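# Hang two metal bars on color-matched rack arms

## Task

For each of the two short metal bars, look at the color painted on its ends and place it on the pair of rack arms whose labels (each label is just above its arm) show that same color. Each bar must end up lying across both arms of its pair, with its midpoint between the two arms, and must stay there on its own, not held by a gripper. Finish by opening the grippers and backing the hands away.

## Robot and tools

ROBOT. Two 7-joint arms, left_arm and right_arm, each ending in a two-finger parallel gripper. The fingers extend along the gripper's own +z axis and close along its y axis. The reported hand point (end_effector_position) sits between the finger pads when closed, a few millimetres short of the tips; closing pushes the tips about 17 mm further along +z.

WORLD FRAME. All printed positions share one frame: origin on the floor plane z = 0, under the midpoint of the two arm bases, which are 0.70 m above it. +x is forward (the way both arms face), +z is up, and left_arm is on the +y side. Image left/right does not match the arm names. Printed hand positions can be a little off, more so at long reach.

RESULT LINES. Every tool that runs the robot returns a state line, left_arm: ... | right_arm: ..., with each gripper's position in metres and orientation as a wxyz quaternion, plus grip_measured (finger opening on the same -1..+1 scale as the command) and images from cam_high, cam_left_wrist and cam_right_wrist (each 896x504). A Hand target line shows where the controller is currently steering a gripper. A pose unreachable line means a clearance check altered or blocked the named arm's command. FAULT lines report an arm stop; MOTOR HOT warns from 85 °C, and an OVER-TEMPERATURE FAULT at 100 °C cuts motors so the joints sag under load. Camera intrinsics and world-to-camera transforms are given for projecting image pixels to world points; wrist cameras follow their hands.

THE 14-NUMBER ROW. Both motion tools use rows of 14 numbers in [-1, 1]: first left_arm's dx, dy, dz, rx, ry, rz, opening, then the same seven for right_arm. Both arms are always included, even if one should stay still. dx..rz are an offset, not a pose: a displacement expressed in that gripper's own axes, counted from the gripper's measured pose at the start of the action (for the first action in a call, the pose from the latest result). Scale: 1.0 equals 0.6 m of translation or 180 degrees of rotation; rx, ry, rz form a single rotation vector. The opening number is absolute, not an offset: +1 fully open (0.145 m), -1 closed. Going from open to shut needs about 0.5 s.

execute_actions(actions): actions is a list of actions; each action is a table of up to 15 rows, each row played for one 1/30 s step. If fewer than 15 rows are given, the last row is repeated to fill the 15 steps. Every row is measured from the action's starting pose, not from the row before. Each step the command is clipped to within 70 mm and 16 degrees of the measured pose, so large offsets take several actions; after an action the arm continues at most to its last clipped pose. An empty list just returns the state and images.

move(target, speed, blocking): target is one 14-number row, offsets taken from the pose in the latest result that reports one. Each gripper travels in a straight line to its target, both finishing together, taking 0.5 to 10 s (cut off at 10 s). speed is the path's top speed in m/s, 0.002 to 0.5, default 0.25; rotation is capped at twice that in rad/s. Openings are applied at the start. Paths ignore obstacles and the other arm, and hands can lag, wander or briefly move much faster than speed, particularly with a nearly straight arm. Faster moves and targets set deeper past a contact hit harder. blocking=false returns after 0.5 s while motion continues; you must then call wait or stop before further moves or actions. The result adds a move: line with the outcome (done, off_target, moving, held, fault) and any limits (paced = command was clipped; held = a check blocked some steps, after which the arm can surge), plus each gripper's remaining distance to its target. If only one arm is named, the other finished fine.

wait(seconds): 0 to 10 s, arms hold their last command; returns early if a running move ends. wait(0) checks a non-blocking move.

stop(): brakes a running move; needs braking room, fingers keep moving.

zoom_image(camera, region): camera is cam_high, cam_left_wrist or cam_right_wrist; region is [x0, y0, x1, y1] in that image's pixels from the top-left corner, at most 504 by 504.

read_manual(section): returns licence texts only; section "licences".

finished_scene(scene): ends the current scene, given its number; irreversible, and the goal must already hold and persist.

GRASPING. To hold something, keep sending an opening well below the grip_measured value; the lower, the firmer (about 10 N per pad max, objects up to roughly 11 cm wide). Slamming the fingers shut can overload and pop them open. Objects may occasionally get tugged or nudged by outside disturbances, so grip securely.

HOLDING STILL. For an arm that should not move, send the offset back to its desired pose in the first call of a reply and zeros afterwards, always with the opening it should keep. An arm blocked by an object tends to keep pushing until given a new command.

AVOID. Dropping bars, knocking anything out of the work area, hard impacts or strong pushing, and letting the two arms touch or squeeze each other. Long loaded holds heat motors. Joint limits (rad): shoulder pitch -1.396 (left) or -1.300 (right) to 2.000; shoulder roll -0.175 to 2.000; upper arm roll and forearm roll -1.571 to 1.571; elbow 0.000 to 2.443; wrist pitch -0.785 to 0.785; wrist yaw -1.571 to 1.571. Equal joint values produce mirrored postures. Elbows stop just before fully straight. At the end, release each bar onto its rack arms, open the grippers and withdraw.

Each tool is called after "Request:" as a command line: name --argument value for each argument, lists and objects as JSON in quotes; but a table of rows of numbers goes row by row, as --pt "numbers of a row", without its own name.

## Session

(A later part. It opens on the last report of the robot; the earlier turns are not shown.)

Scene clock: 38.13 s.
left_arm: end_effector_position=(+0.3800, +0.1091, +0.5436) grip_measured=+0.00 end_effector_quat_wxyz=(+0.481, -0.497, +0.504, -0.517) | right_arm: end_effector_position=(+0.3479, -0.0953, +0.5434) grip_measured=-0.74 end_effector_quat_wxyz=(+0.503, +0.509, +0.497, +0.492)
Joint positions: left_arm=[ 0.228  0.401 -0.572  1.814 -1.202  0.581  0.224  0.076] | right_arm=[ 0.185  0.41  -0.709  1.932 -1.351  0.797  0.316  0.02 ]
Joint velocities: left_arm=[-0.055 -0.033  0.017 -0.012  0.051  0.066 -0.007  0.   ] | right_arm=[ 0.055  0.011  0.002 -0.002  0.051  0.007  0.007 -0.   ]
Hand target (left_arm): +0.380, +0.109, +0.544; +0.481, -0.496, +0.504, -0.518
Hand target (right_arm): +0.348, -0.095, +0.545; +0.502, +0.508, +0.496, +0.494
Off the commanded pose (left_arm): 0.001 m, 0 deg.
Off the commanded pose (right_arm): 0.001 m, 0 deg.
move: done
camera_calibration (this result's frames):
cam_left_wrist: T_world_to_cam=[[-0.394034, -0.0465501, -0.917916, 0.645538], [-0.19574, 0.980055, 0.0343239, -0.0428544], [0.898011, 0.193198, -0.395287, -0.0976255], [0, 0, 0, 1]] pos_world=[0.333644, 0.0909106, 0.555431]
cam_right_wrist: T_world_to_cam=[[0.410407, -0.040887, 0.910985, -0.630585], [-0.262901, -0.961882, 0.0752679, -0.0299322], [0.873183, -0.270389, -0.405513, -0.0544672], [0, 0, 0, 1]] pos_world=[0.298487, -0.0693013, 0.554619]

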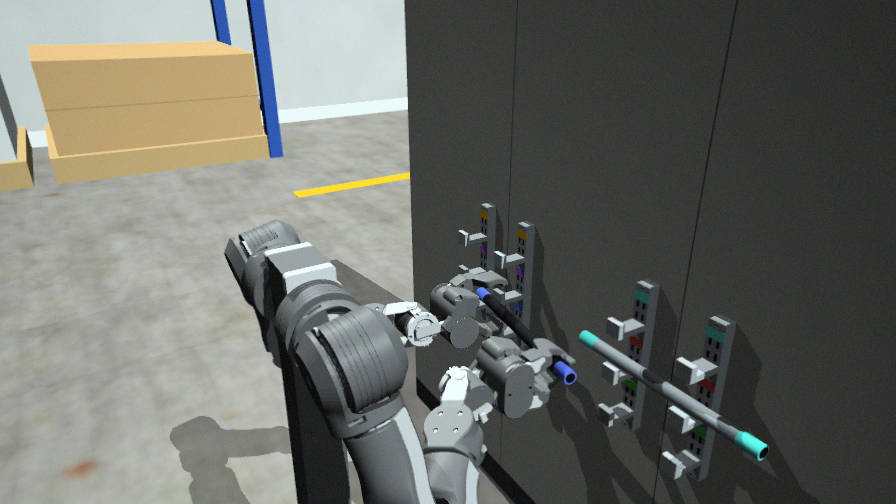

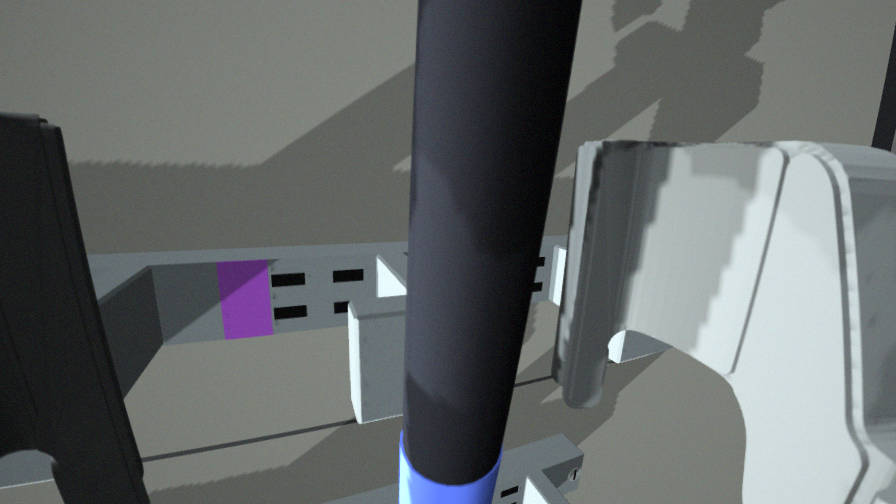

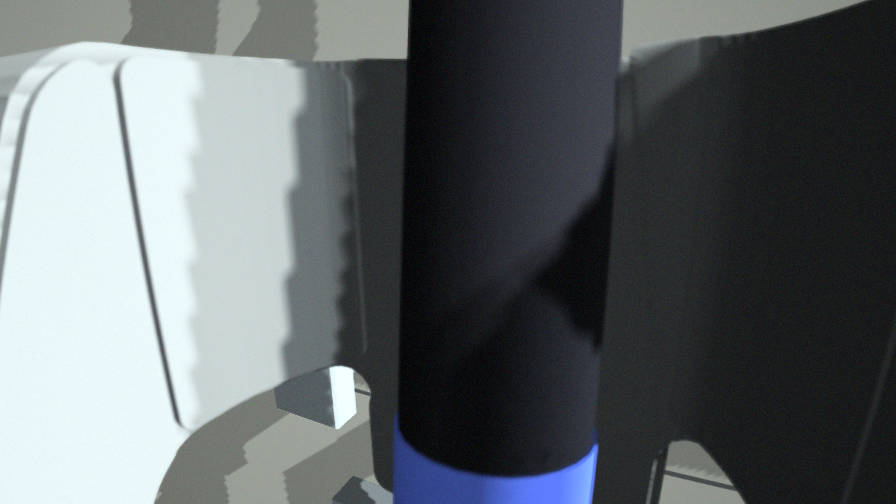

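Request:
move --target '[0,0.012,0.018,0,0,0,0,0,0,0,0,0,0,-1]' --speed 0.04

Request:
move --target '[0,0,0,0,0,0,-1,0,0,0,0,0,0,-1]'

Scene clock: 39.40 s.
left_arm: end_effector_position=(+0.3900, +0.1083, +0.5351) grip_measured=+0.00 end_effector_quat_wxyz=(+0.480, -0.499, +0.506, -0.515) | right_arm: end_effector_position=(+0.3479, -0.0953, +0.5433) grip_measured=-0.74 end_effector_quat_wxyz=(+0.502, +0.509, +0.497, +0.492)
Joint positions: left_arm=[ 0.253  0.376 -0.572  1.74  -1.188  0.556  0.193  0.076] | right_arm=[ 0.185  0.41  -0.709  1.932 -1.35   0.797  0.317  0.02 ]
Joint velocities: left_arm=[-0.033 -0.011  0.012 -0.007  0.051  0.007 -0.007  0.   ] | right_arm=[ 0.011 -0.055 -0.007 -0.002 -0.037  0.081 -0.066 -0.   ]
Hand target (left_arm): +0.391, +0.109, +0.537; +0.482, -0.497, +0.504, -0.517
Hand target (right_arm): +0.348, -0.095, +0.543; +0.503, +0.509, +0.497, +0.492
Off the commanded pose (left_arm): 0.001 m, 0 deg.
Off the commanded pose (right_arm): 0.000 m, 0 deg.
move: done
camera_calibration (this result's frames):
cam_left_wrist: T_world_to_cam=[[-0.400257, -0.0452631, -0.915285, 0.64255], [-0.195893, 0.979919, 0.0372053, -0.0412257], [0.895221, 0.19419, -0.401086, -0.105742], [0, 0, 0, 1]] pos_world=[0.343772, 0.0900157, 0.547238]
cam_right_wrist: T_world_to_cam=[[0.411001, -0.041099, 0.910708, -0.630562], [-0.262774, -0.961924, 0.0751792, -0.0299109], [0.872942, -0.270209, -0.406151, -0.0540582], [0, 0, 0, 1]] pos_world=[0.298492, -0.0692946, 0.554551]

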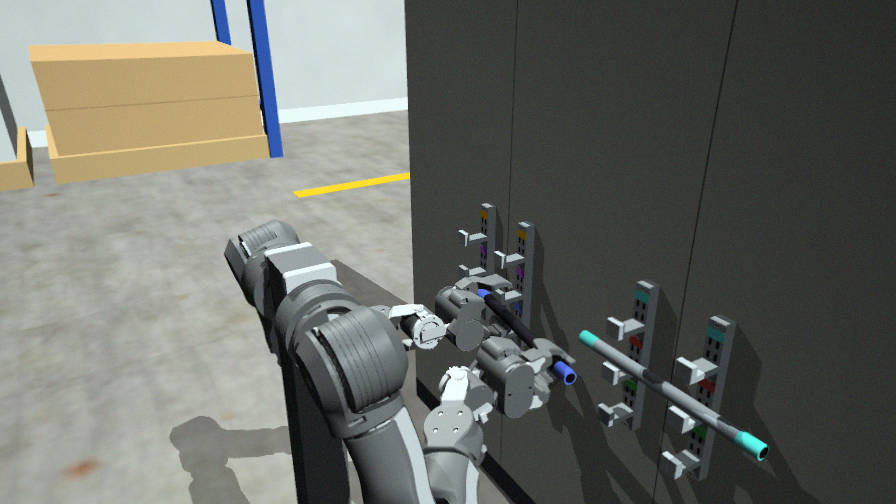

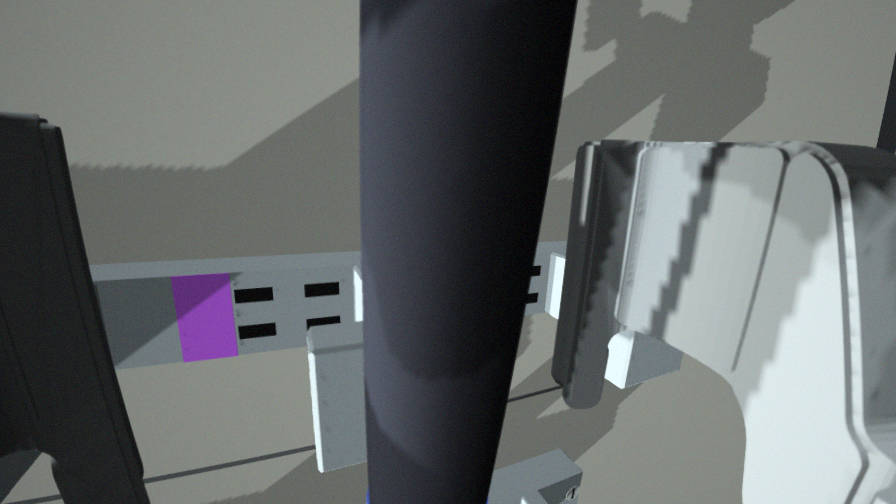

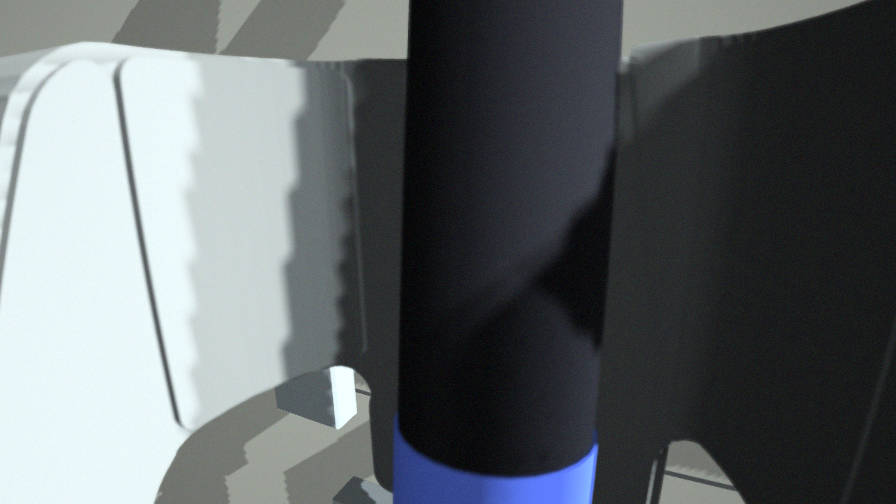

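Scene clock: 39.90 s.
left_arm: end_effector_position=(+0.3900, +0.1083, +0.5352) grip_measured=-0.68 end_effector_quat_wxyz=(+0.480, -0.498, +0.506, -0.515) | right_arm: end_effector_position=(+0.3479, -0.0953, +0.5432) grip_measured=-0.74 end_effector_quat_wxyz=(+0.502, +0.509, +0.497, +0.492)
Joint positions: left_arm=[ 0.253  0.376 -0.572  1.74  -1.189  0.556  0.192  0.024] | right_arm=[ 0.185  0.41  -0.709  1.932 -1.35   0.797  0.317  0.02 ]
Joint velocities: left_arm=[ 0.011  0.011 -0.012  0.002  0.037 -0.051  0.022 -0.   ] | right_arm=[-0.055  0.077  0.017 -0.012 -0.081  0.007  0.051  0.   ]
Hand target (left_arm): +0.390, +0.108, +0.535; +0.480, -0.499, +0.506, -0.515
Hand target (right_arm): +0.348, -0.095, +0.543; +0.502, +0.509, +0.497, +0.492
Off the commanded pose (left_arm): 0.000 m, 0 deg.
Off the commanded pose (right_arm): 0.000 m, 0 deg.
move: done
camera_calibration (this result's frames):
cam_left_wrist: T_world_to_cam=[[-0.399512, -0.0447663, -0.915634, 0.642512], [-0.196061, 0.979869, 0.037639, -0.0414147], [0.895517, 0.194557, -0.400246, -0.106302], [0, 0, 0, 1]] pos_world=[0.343766, 0.0900257, 0.547318]
cam_right_wrist: T_world_to_cam=[[0.411594, -0.0413109, 0.91043, -0.630539], [-0.262647, -0.961966, 0.0750904, -0.0298897], [0.872701, -0.270029, -0.40679, -0.0536493], [0, 0, 0, 1]] pos_world=[0.298496, -0.0692879, 0.554483]

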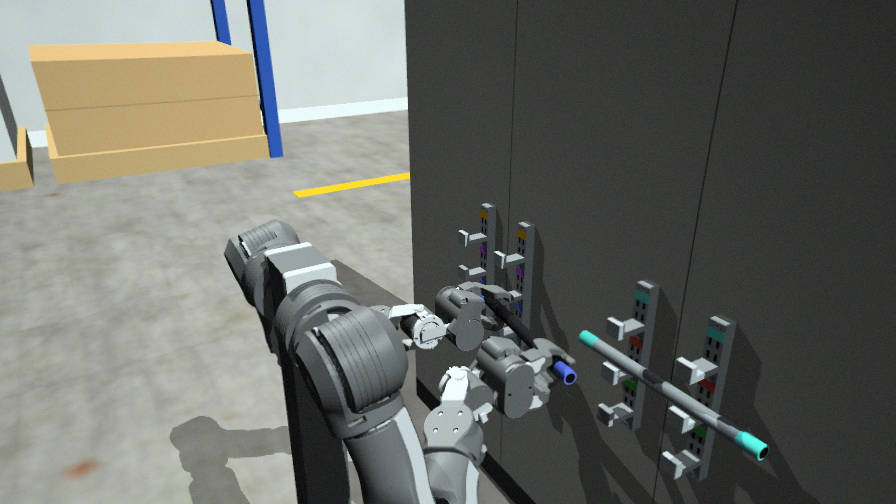

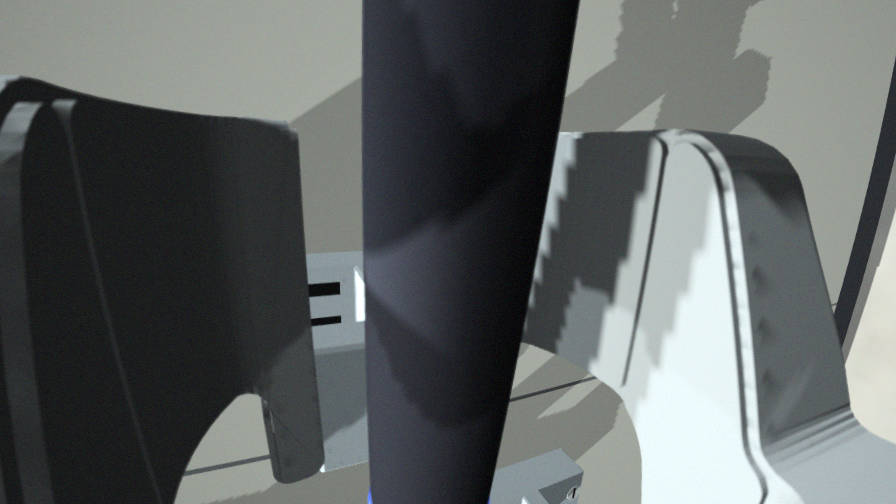

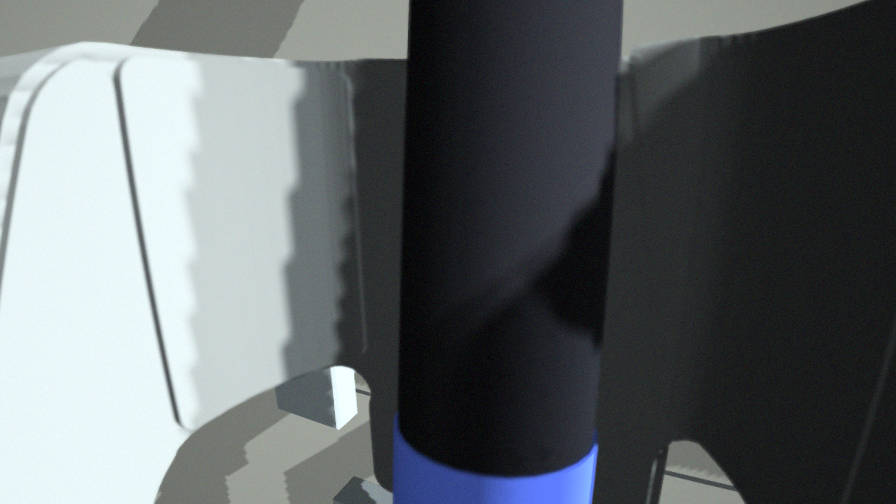

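Possibly still closing; wait briefly.

Request:
execute_actions --actions '[[[0,0,0,0,0,0,-1,0,0,0,0,0,0,-1]]]'

Scene clock: 40.60 s.
left_arm: end_effector_position=(+0.3900, +0.1083, +0.5352) grip_measured=-0.68 end_effector_quat_wxyz=(+0.480, -0.498, +0.506, -0.515) | right_arm: end_effector_position=(+0.3479, -0.0953, +0.5431) grip_measured=-0.74 end_effector_quat_wxyz=(+0.502, +0.510, +0.497, +0.492)
Joint positions: left_arm=[ 0.253  0.376 -0.572  1.74  -1.189  0.556  0.192  0.024] | right_arm=[ 0.185  0.41  -0.709  1.932 -1.35   0.797  0.317  0.02 ]
Joint velocities: left_arm=[ 0.033  0.033 -0.012 -0.012  0.007  0.037 -0.051 -0.   ] | right_arm=[ 0.055 -0.055 -0.002  0.002  0.007 -0.081 -0.051 -0.   ]
Hand target (left_arm): +0.390, +0.108, +0.535; +0.480, -0.498, +0.506, -0.515
Hand target (right_arm): +0.348, -0.095, +0.543; +0.502, +0.509, +0.497, +0.492
Off the commanded pose (left_arm): 0.000 m, 0 deg.
Off the commanded pose (right_arm): 0.000 m, 0 deg.
camera_calibration (this result's frames):
cam_left_wrist: T_world_to_cam=[[-0.399512, -0.0447663, -0.915634, 0.642512], [-0.196061, 0.979869, 0.037639, -0.0414147], [0.895517, 0.194557, -0.400246, -0.106302], [0, 0, 0, 1]] pos_world=[0.343766, 0.0900257, 0.547318]
cam_right_wrist: T_world_to_cam=[[0.412188, -0.0415225, 0.910152, -0.630516], [-0.262521, -0.962007, 0.0750016, -0.0298684], [0.872459, -0.269848, -0.407428, -0.0532404], [0, 0, 0, 1]] pos_world=[0.2985, -0.0692811, 0.554414]

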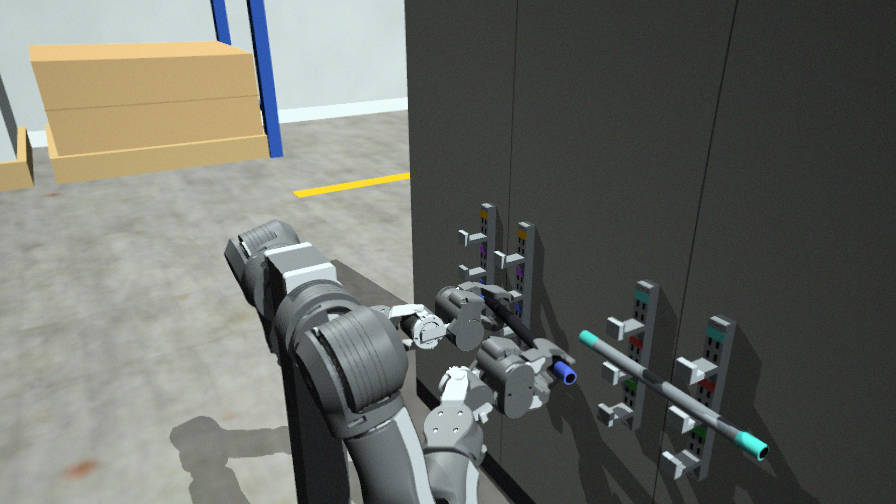

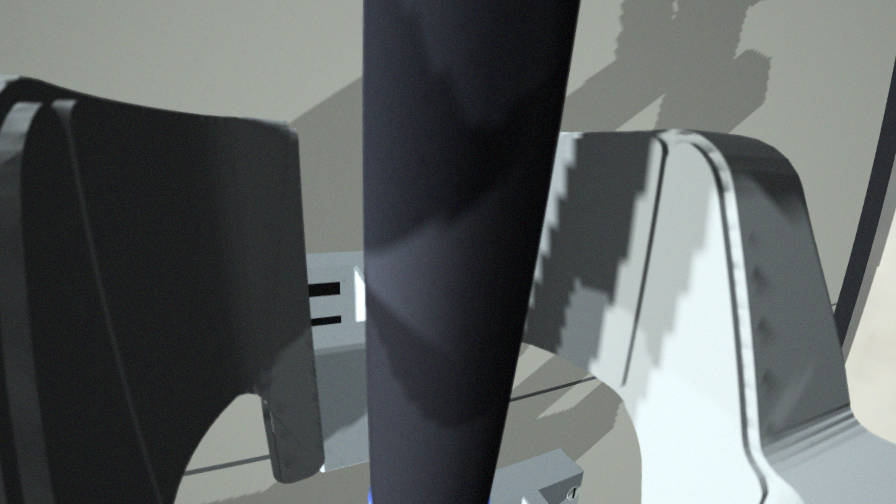

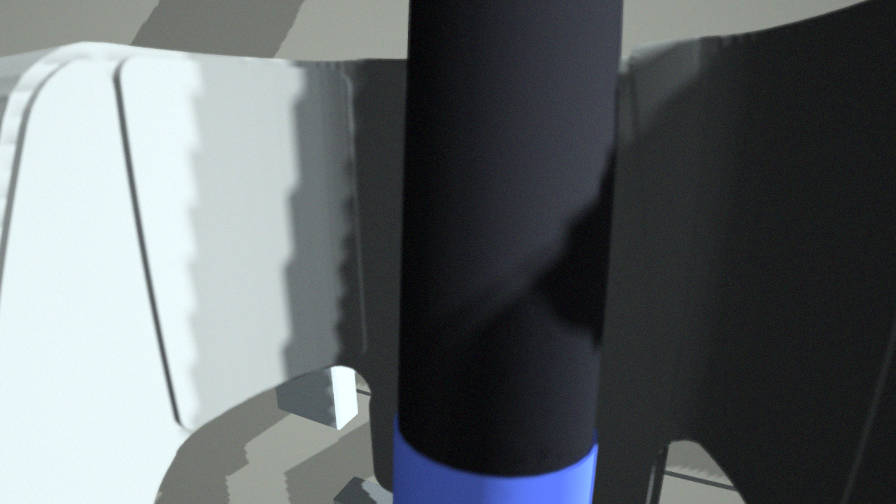

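Request:
move --target '[0,0,-0.03,0,0,0,-1,0,0,-0.03,0,0,0,-1]' --speed 0.03

Scene clock: 42.20 s.
left_arm: end_effector_position=(+0.3724, +0.1083, +0.5340) grip_measured=-1.00 end_effector_quat_wxyz=(+0.478, -0.499, +0.507, -0.516) | right_arm: end_effector_position=(+0.3297, -0.0940, +0.5411) grip_measured=-0.74 end_effector_quat_wxyz=(+0.500, +0.510, +0.500, +0.491)
Joint positions: left_arm=[ 0.183  0.4   -0.571  1.82  -1.206  0.578  0.197  0.   ] | right_arm=[ 0.1    0.41  -0.699  2.001 -1.413  0.797  0.335  0.02 ]
Joint velocities: left_arm=[ 0.055 -0.011 -0.002  0.017  0.007 -0.007 -0.022 -0.   ] | right_arm=[ 0.011 -0.033  0.002 -0.002  0.007  0.007  0.037 -0.   ]
Hand target (left_arm): +0.372, +0.109, +0.535; +0.480, -0.499, +0.505, -0.515
Hand target (right_arm): +0.330, -0.095, +0.544; +0.502, +0.509, +0.497, +0.492
Off the commanded pose (left_arm): 0.002 m, 0 deg.
Off the commanded pose (right_arm): 0.002 m, 0 deg.
joint sent to its limit (right arm) — the command would take joint 6 (wrist pitch) past its upper limit, so that joint was sent only as far as its limit.
move: done
camera_calibration (this result's frames):
cam_left_wrist: T_world_to_cam=[[-0.402286, -0.0458982, -0.914363, 0.63484], [-0.192199, 0.98072, 0.0353313, -0.0450881], [0.895112, 0.189953, -0.403352, -0.0886704], [0, 0, 0, 1]] pos_world=[0.326092, 0.0902, 0.546301]
cam_right_wrist: T_world_to_cam=[[0.417932, -0.0388559, 0.907647, -0.621472], [-0.258002, -0.963025, 0.0775718, -0.0362192], [0.871073, -0.266594, -0.412504, -0.0343754], [0, 0, 0, 1]] pos_world=[0.280332, -0.0681922, 0.552707]

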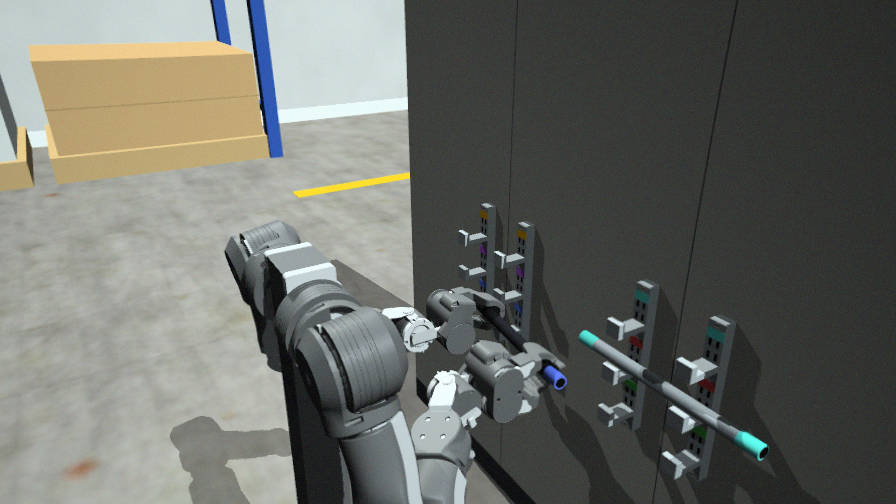

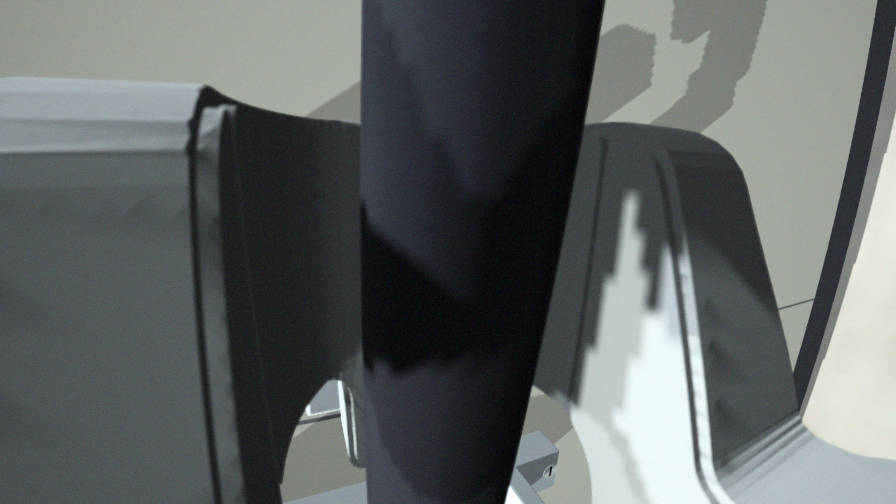

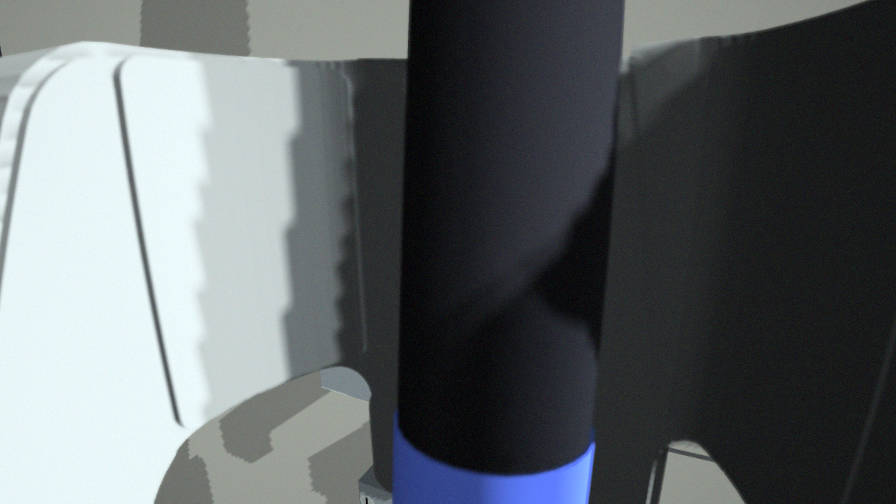

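Request:
move --target '[0,0,0,0,0,0,0,0,0,0,0,0,0,-1]'

Request:
move --target '[0,0,-0.03,0,0,0,0,0,0,0,0,0,0,-1]' --speed 0.04

Scene clock: 43.50 s.
left_arm: end_effector_position=(+0.3724, +0.1083, +0.5340) grip_measured=+0.00 end_effector_quat_wxyz=(+0.478, -0.499, +0.507, -0.516) | right_arm: end_effector_position=(+0.3297, -0.0939, +0.5406) grip_measured=-0.74 end_effector_quat_wxyz=(+0.499, +0.510, +0.500, +0.490)
Joint positions: left_arm=[ 0.183  0.4   -0.571  1.82  -1.206  0.578  0.197  0.076] | right_arm=[ 0.099  0.41  -0.699  2.001 -1.412  0.797  0.337  0.02 ]
Joint velocities: left_arm=[-0.033 -0.011 -0.002  0.002 -0.037  0.022  0.007 -0.   ] | right_arm=[ 0.077  0.033 -0.002  0.002 -0.037 -0.11  -0.022 -0.   ]
Hand target (left_arm): +0.372, +0.108, +0.534; +0.478, -0.499, +0.507, -0.516
Hand target (right_arm): +0.330, -0.094, +0.541; +0.499, +0.510, +0.500, +0.491
Off the commanded pose (left_arm): 0.000 m, 0 deg.
Off the commanded pose (right_arm): 0.001 m, 0 deg.
move: done
camera_calibration (this result's frames):
cam_left_wrist: T_world_to_cam=[[-0.402286, -0.0458982, -0.914363, 0.63484], [-0.192199, 0.98072, 0.0353313, -0.0450881], [0.895112, 0.189953, -0.403352, -0.0886704], [0, 0, 0, 1]] pos_world=[0.326092, 0.0902, 0.546301]
cam_right_wrist: T_world_to_cam=[[0.420516, -0.039027, 0.906445, -0.621181], [-0.25727, -0.963196, 0.0778818, -0.0365351], [0.870045, -0.265952, -0.41508, -0.0327202], [0, 0, 0, 1]] pos_world=[0.280285, -0.0681353, 0.552331]

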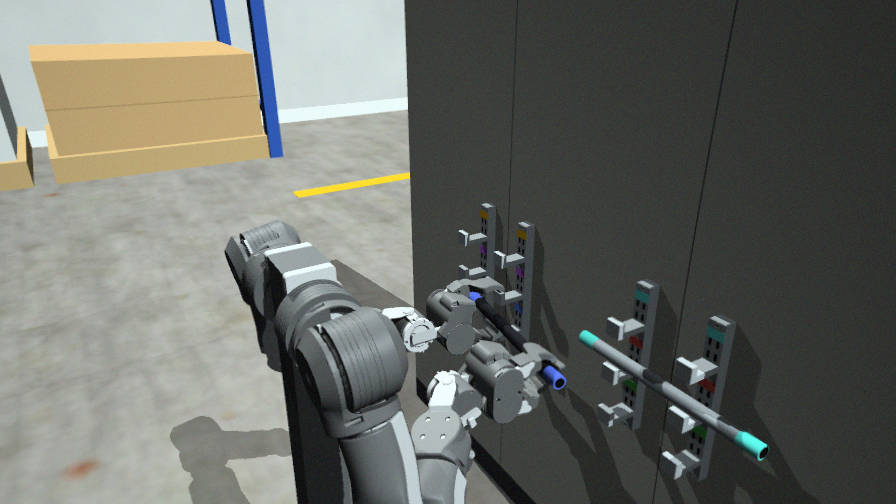

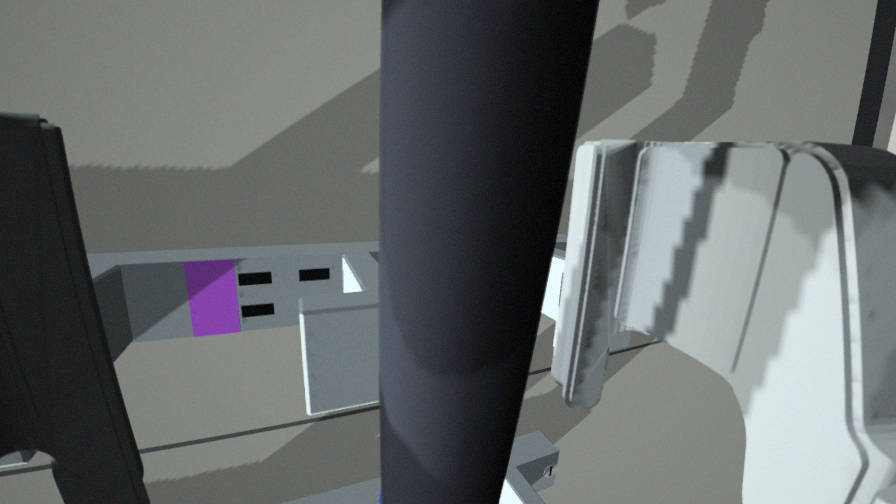

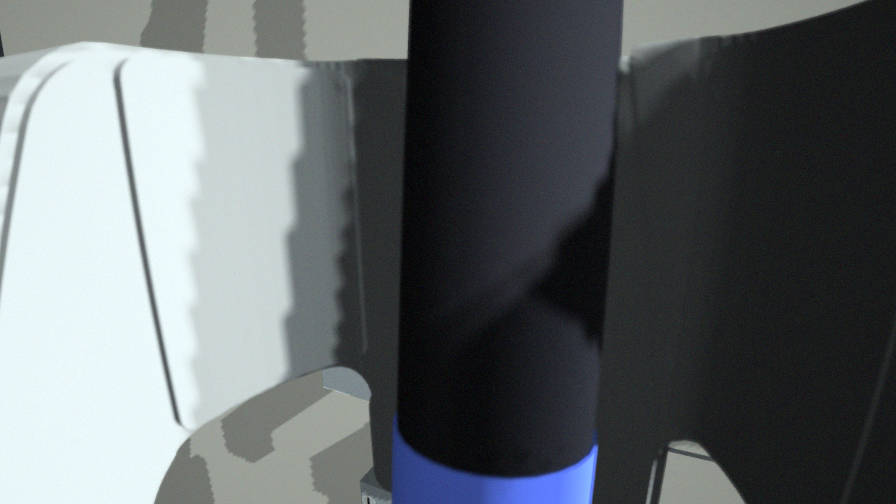

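Scene clock: 44.20 s.
left_arm: end_effector_position=(+0.3546, +0.1085, +0.5330) grip_measured=+0.00 end_effector_quat_wxyz=(+0.477, -0.499, +0.507, -0.516) | right_arm: end_effector_position=(+0.3297, -0.0939, +0.5405) grip_measured=-0.74 end_effector_quat_wxyz=(+0.498, +0.511, +0.501, +0.490)
Joint positions: left_arm=[ 0.111  0.425 -0.571  1.897 -1.227  0.601  0.197  0.076] | right_arm=[ 0.099  0.41  -0.699  2.001 -1.412  0.797  0.337  0.02 ]
Joint velocities: left_arm=[-0.143  0.055  0.017  0.002 -0.037  0.022  0.022  0.   ] | right_arm=[ 0.033 -0.033 -0.012 -0.017 -0.066  0.007 -0.037 -0.   ]
Hand target (left_arm): +0.354, +0.109, +0.534; +0.478, -0.499, +0.506, -0.516
Hand target (right_arm): +0.330, -0.094, +0.541; +0.499, +0.510, +0.500, +0.490
Off the commanded pose (left_arm): 0.001 m, 0 deg.
Off the commanded pose (right_arm): 0.000 m, 0 deg.
move: done
camera_calibration (this result's frames):
cam_left_wrist: T_world_to_cam=[[-0.404464, -0.0458403, -0.913405, 0.627047], [-0.189789, 0.981208, 0.0347971, -0.0493208], [0.894645, 0.187428, -0.405563, -0.0715967], [0, 0, 0, 1]] pos_world=[0.308311, 0.0905572, 0.545427]
cam_right_wrist: T_world_to_cam=[[0.421108, -0.0392325, 0.906162, -0.621144], [-0.25714, -0.963238, 0.0777931, -0.0365124], [0.869798, -0.265769, -0.415715, -0.0323168], [0, 0, 0, 1]] pos_world=[0.280289, -0.068128, 0.552262]

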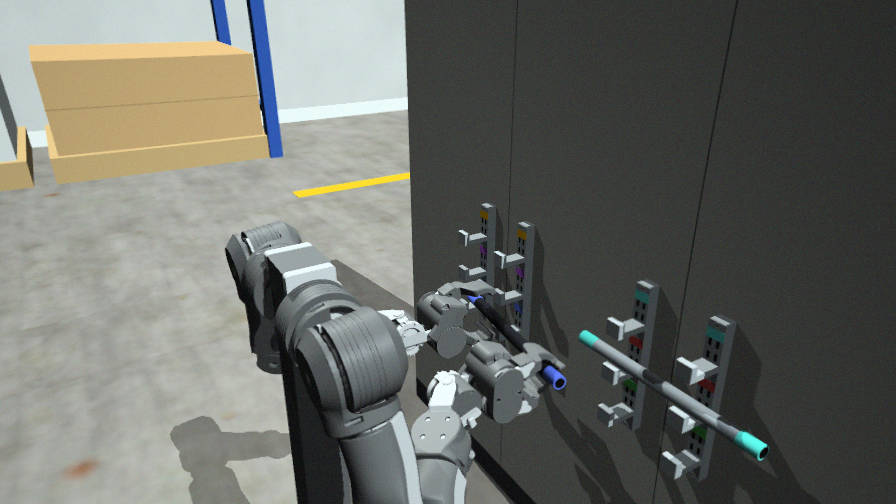

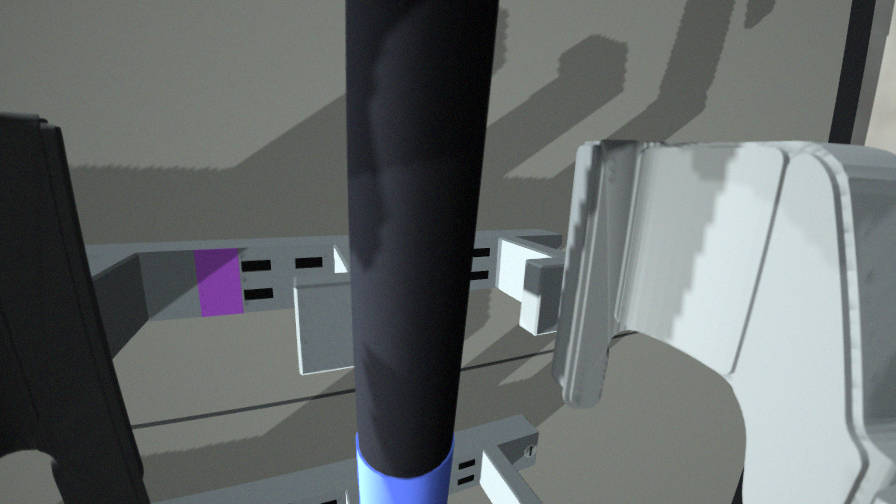

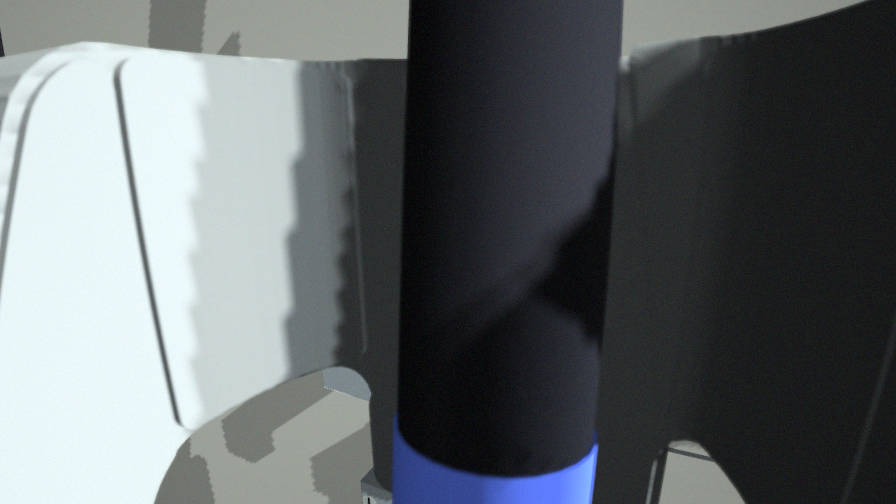

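Request:
move --target '[0,-0.006,-0.012,0,0,0,0,0,0,0,0,0,0,-1]' --speed 0.04

Request:
execute_actions --actions '[[[0,0,0,0,0,0,-1,0,0,0,0,0,0,-1]],[[0,0,0,0,0,0,-1,0,0,0,0,0,0,-1]]]'

Scene clock: 45.60 s.
left_arm: end_effector_position=(+0.3481, +0.1089, +0.5366) grip_measured=+0.00 end_effector_quat_wxyz=(+0.477, -0.498, +0.507, -0.517) | right_arm: end_effector_position=(+0.3297, -0.0939, +0.5404) grip_measured=-0.74 end_effector_quat_wxyz=(+0.498, +0.511, +0.501, +0.490)
Joint positions: left_arm=[ 0.09   0.439 -0.571  1.936 -1.236  0.613  0.208  0.076] | right_arm=[ 0.099  0.41  -0.699  2.001 -1.411  0.797  0.337  0.02 ]
Joint velocities: left_arm=[ 0.011  0.033 -0.002 -0.007 -0.022  0.007 -0.007 -0.   ] | right_arm=[-0.033 -0.011 -0.002 -0.012  0.007  0.037 -0.022  0.   ]
Hand target (left_arm): +0.347, +0.109, +0.537; +0.476, -0.499, +0.507, -0.516
Hand target (right_arm): +0.330, -0.094, +0.540; +0.498, +0.511, +0.501, +0.490
Off the commanded pose (left_arm): 0.001 m, 0 deg.
Off the commanded pose (right_arm): 0.000 m, 0 deg.
move: done
camera_calibration (this result's frames):
cam_left_wrist: T_world_to_cam=[[-0.402093, -0.0461624, -0.914435, 0.62746], [-0.188964, 0.981411, 0.0335473, -0.0506952], [0.895887, 0.186284, -0.403341, -0.0658712], [0, 0, 0, 1]] pos_world=[0.301731, 0.0909887, 0.548903]
cam_right_wrist: T_world_to_cam=[[0.421699, -0.0394377, 0.905878, -0.621106], [-0.257008, -0.96328, 0.0777044, -0.0364897], [0.86955, -0.265586, -0.41635, -0.0319134], [0, 0, 0, 1]] pos_world=[0.280292, -0.0681206, 0.552194]

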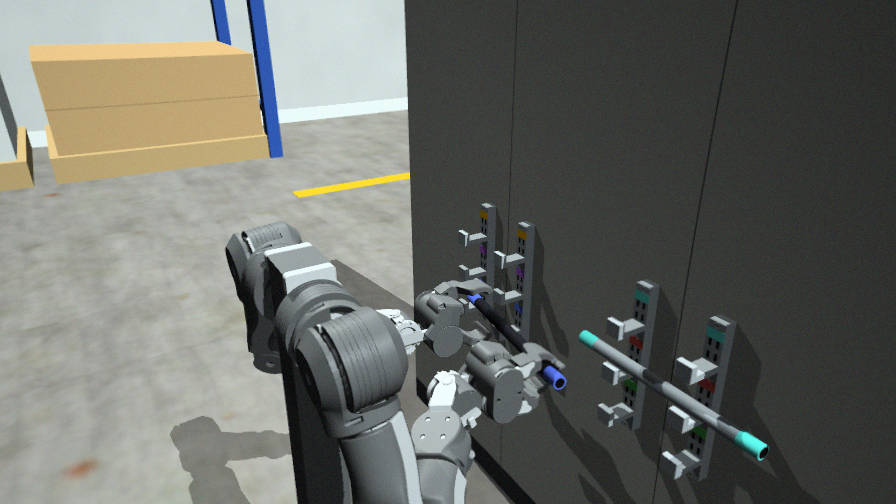

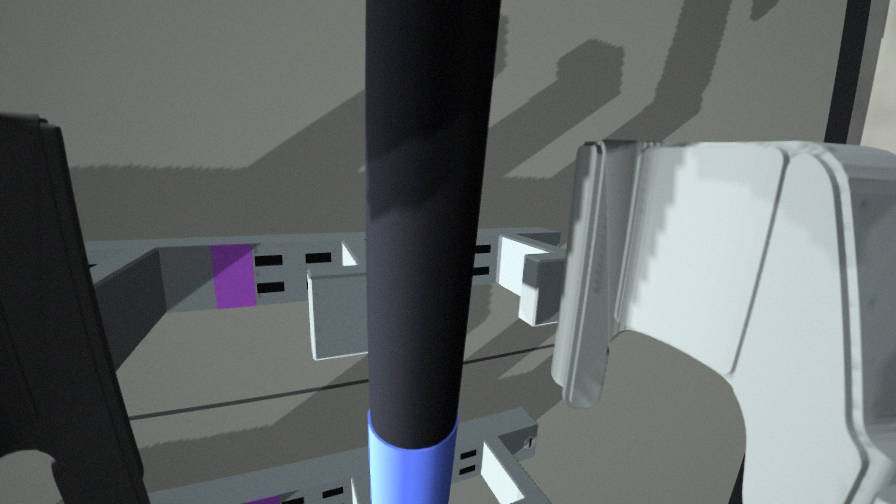

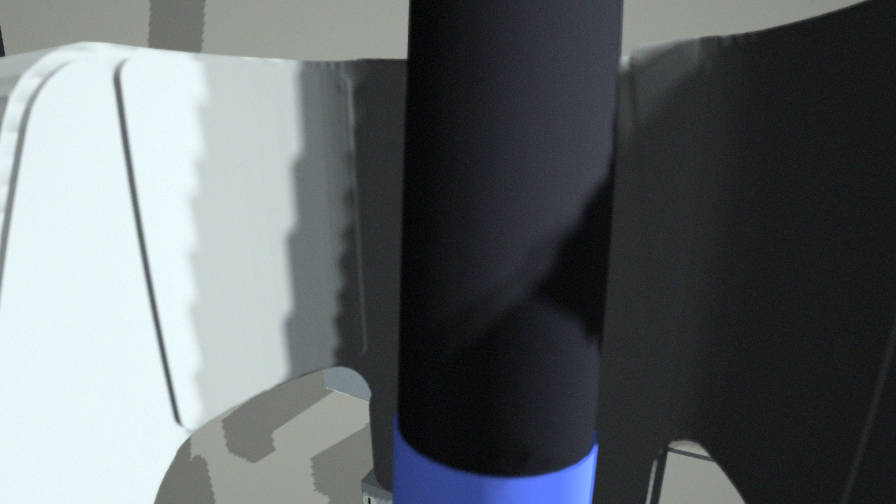

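Scene clock: 46.60 s.
left_arm: end_effector_position=(+0.3481, +0.1089, +0.5366) grip_measured=-1.00 end_effector_quat_wxyz=(+0.477, -0.498, +0.507, -0.517) | right_arm: end_effector_position=(+0.3299, -0.0946, +0.5390) grip_measured=-0.74 end_effector_quat_wxyz=(+0.498, +0.512, +0.502, +0.488)
Joint positions: left_arm=[ 0.09   0.439 -0.571  1.936 -1.236  0.613  0.208  0.   ] | right_arm=[ 0.099  0.411 -0.697  1.998 -1.41   0.797  0.339  0.02 ]
Joint velocities: left_arm=[-0.011 -0.033 -0.007 -0.007  0.022 -0.007 -0.037 -0.   ] | right_arm=[-0.165  0.011  0.007  0.002 -0.051  0.051  0.066  0.   ]
Hand target (left_arm): +0.348, +0.109, +0.537; +0.477, -0.498, +0.507, -0.517
Hand target (right_arm): +0.330, -0.095, +0.539; +0.498, +0.512, +0.501, +0.488
Off the commanded pose (left_arm): 0.000 m, 0 deg.
Off the commanded pose (right_arm): 0.000 m, 0 deg.
camera_calibration (this result's frames):
cam_left_wrist: T_world_to_cam=[[-0.402093, -0.0461624, -0.914435, 0.62746], [-0.188964, 0.981411, 0.0335473, -0.0506952], [0.895887, 0.186284, -0.403341, -0.0658712], [0, 0, 0, 1]] pos_world=[0.301731, 0.0909887, 0.548903]
cam_right_wrist: T_world_to_cam=[[0.425904, -0.0393991, 0.90391, -0.620366], [-0.258717, -0.962639, 0.0799429, -0.0375732], [0.86699, -0.267905, -0.420185, -0.0302003], [0, 0, 0, 1]] pos_world=[0.280678, -0.0687021, 0.551069]

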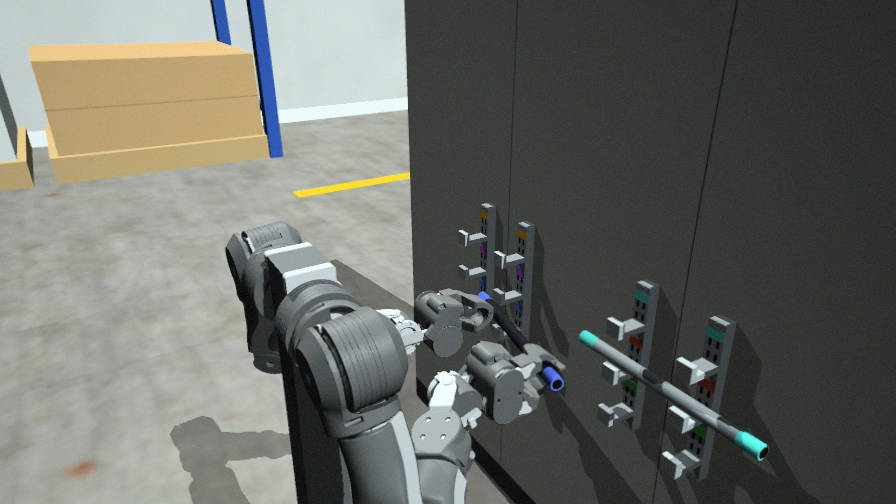

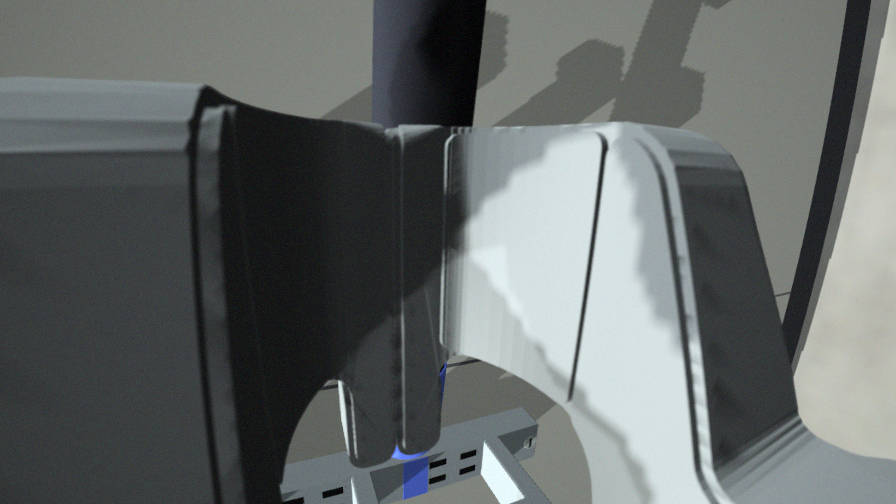

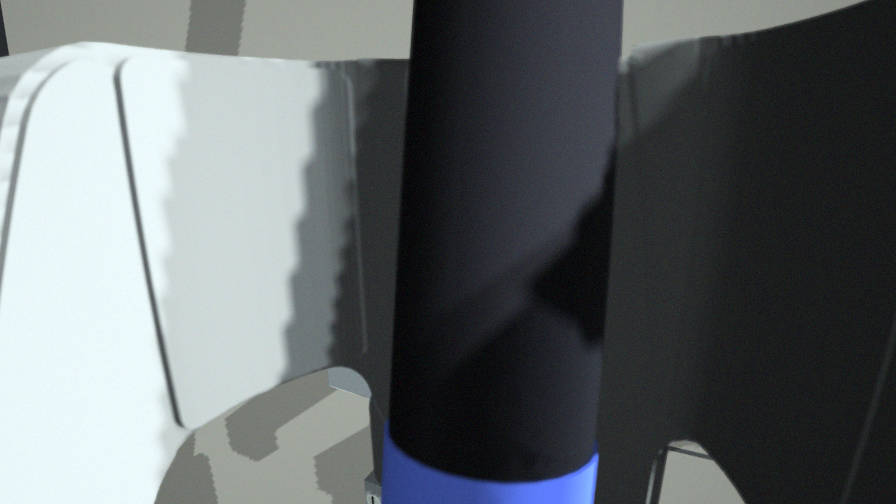

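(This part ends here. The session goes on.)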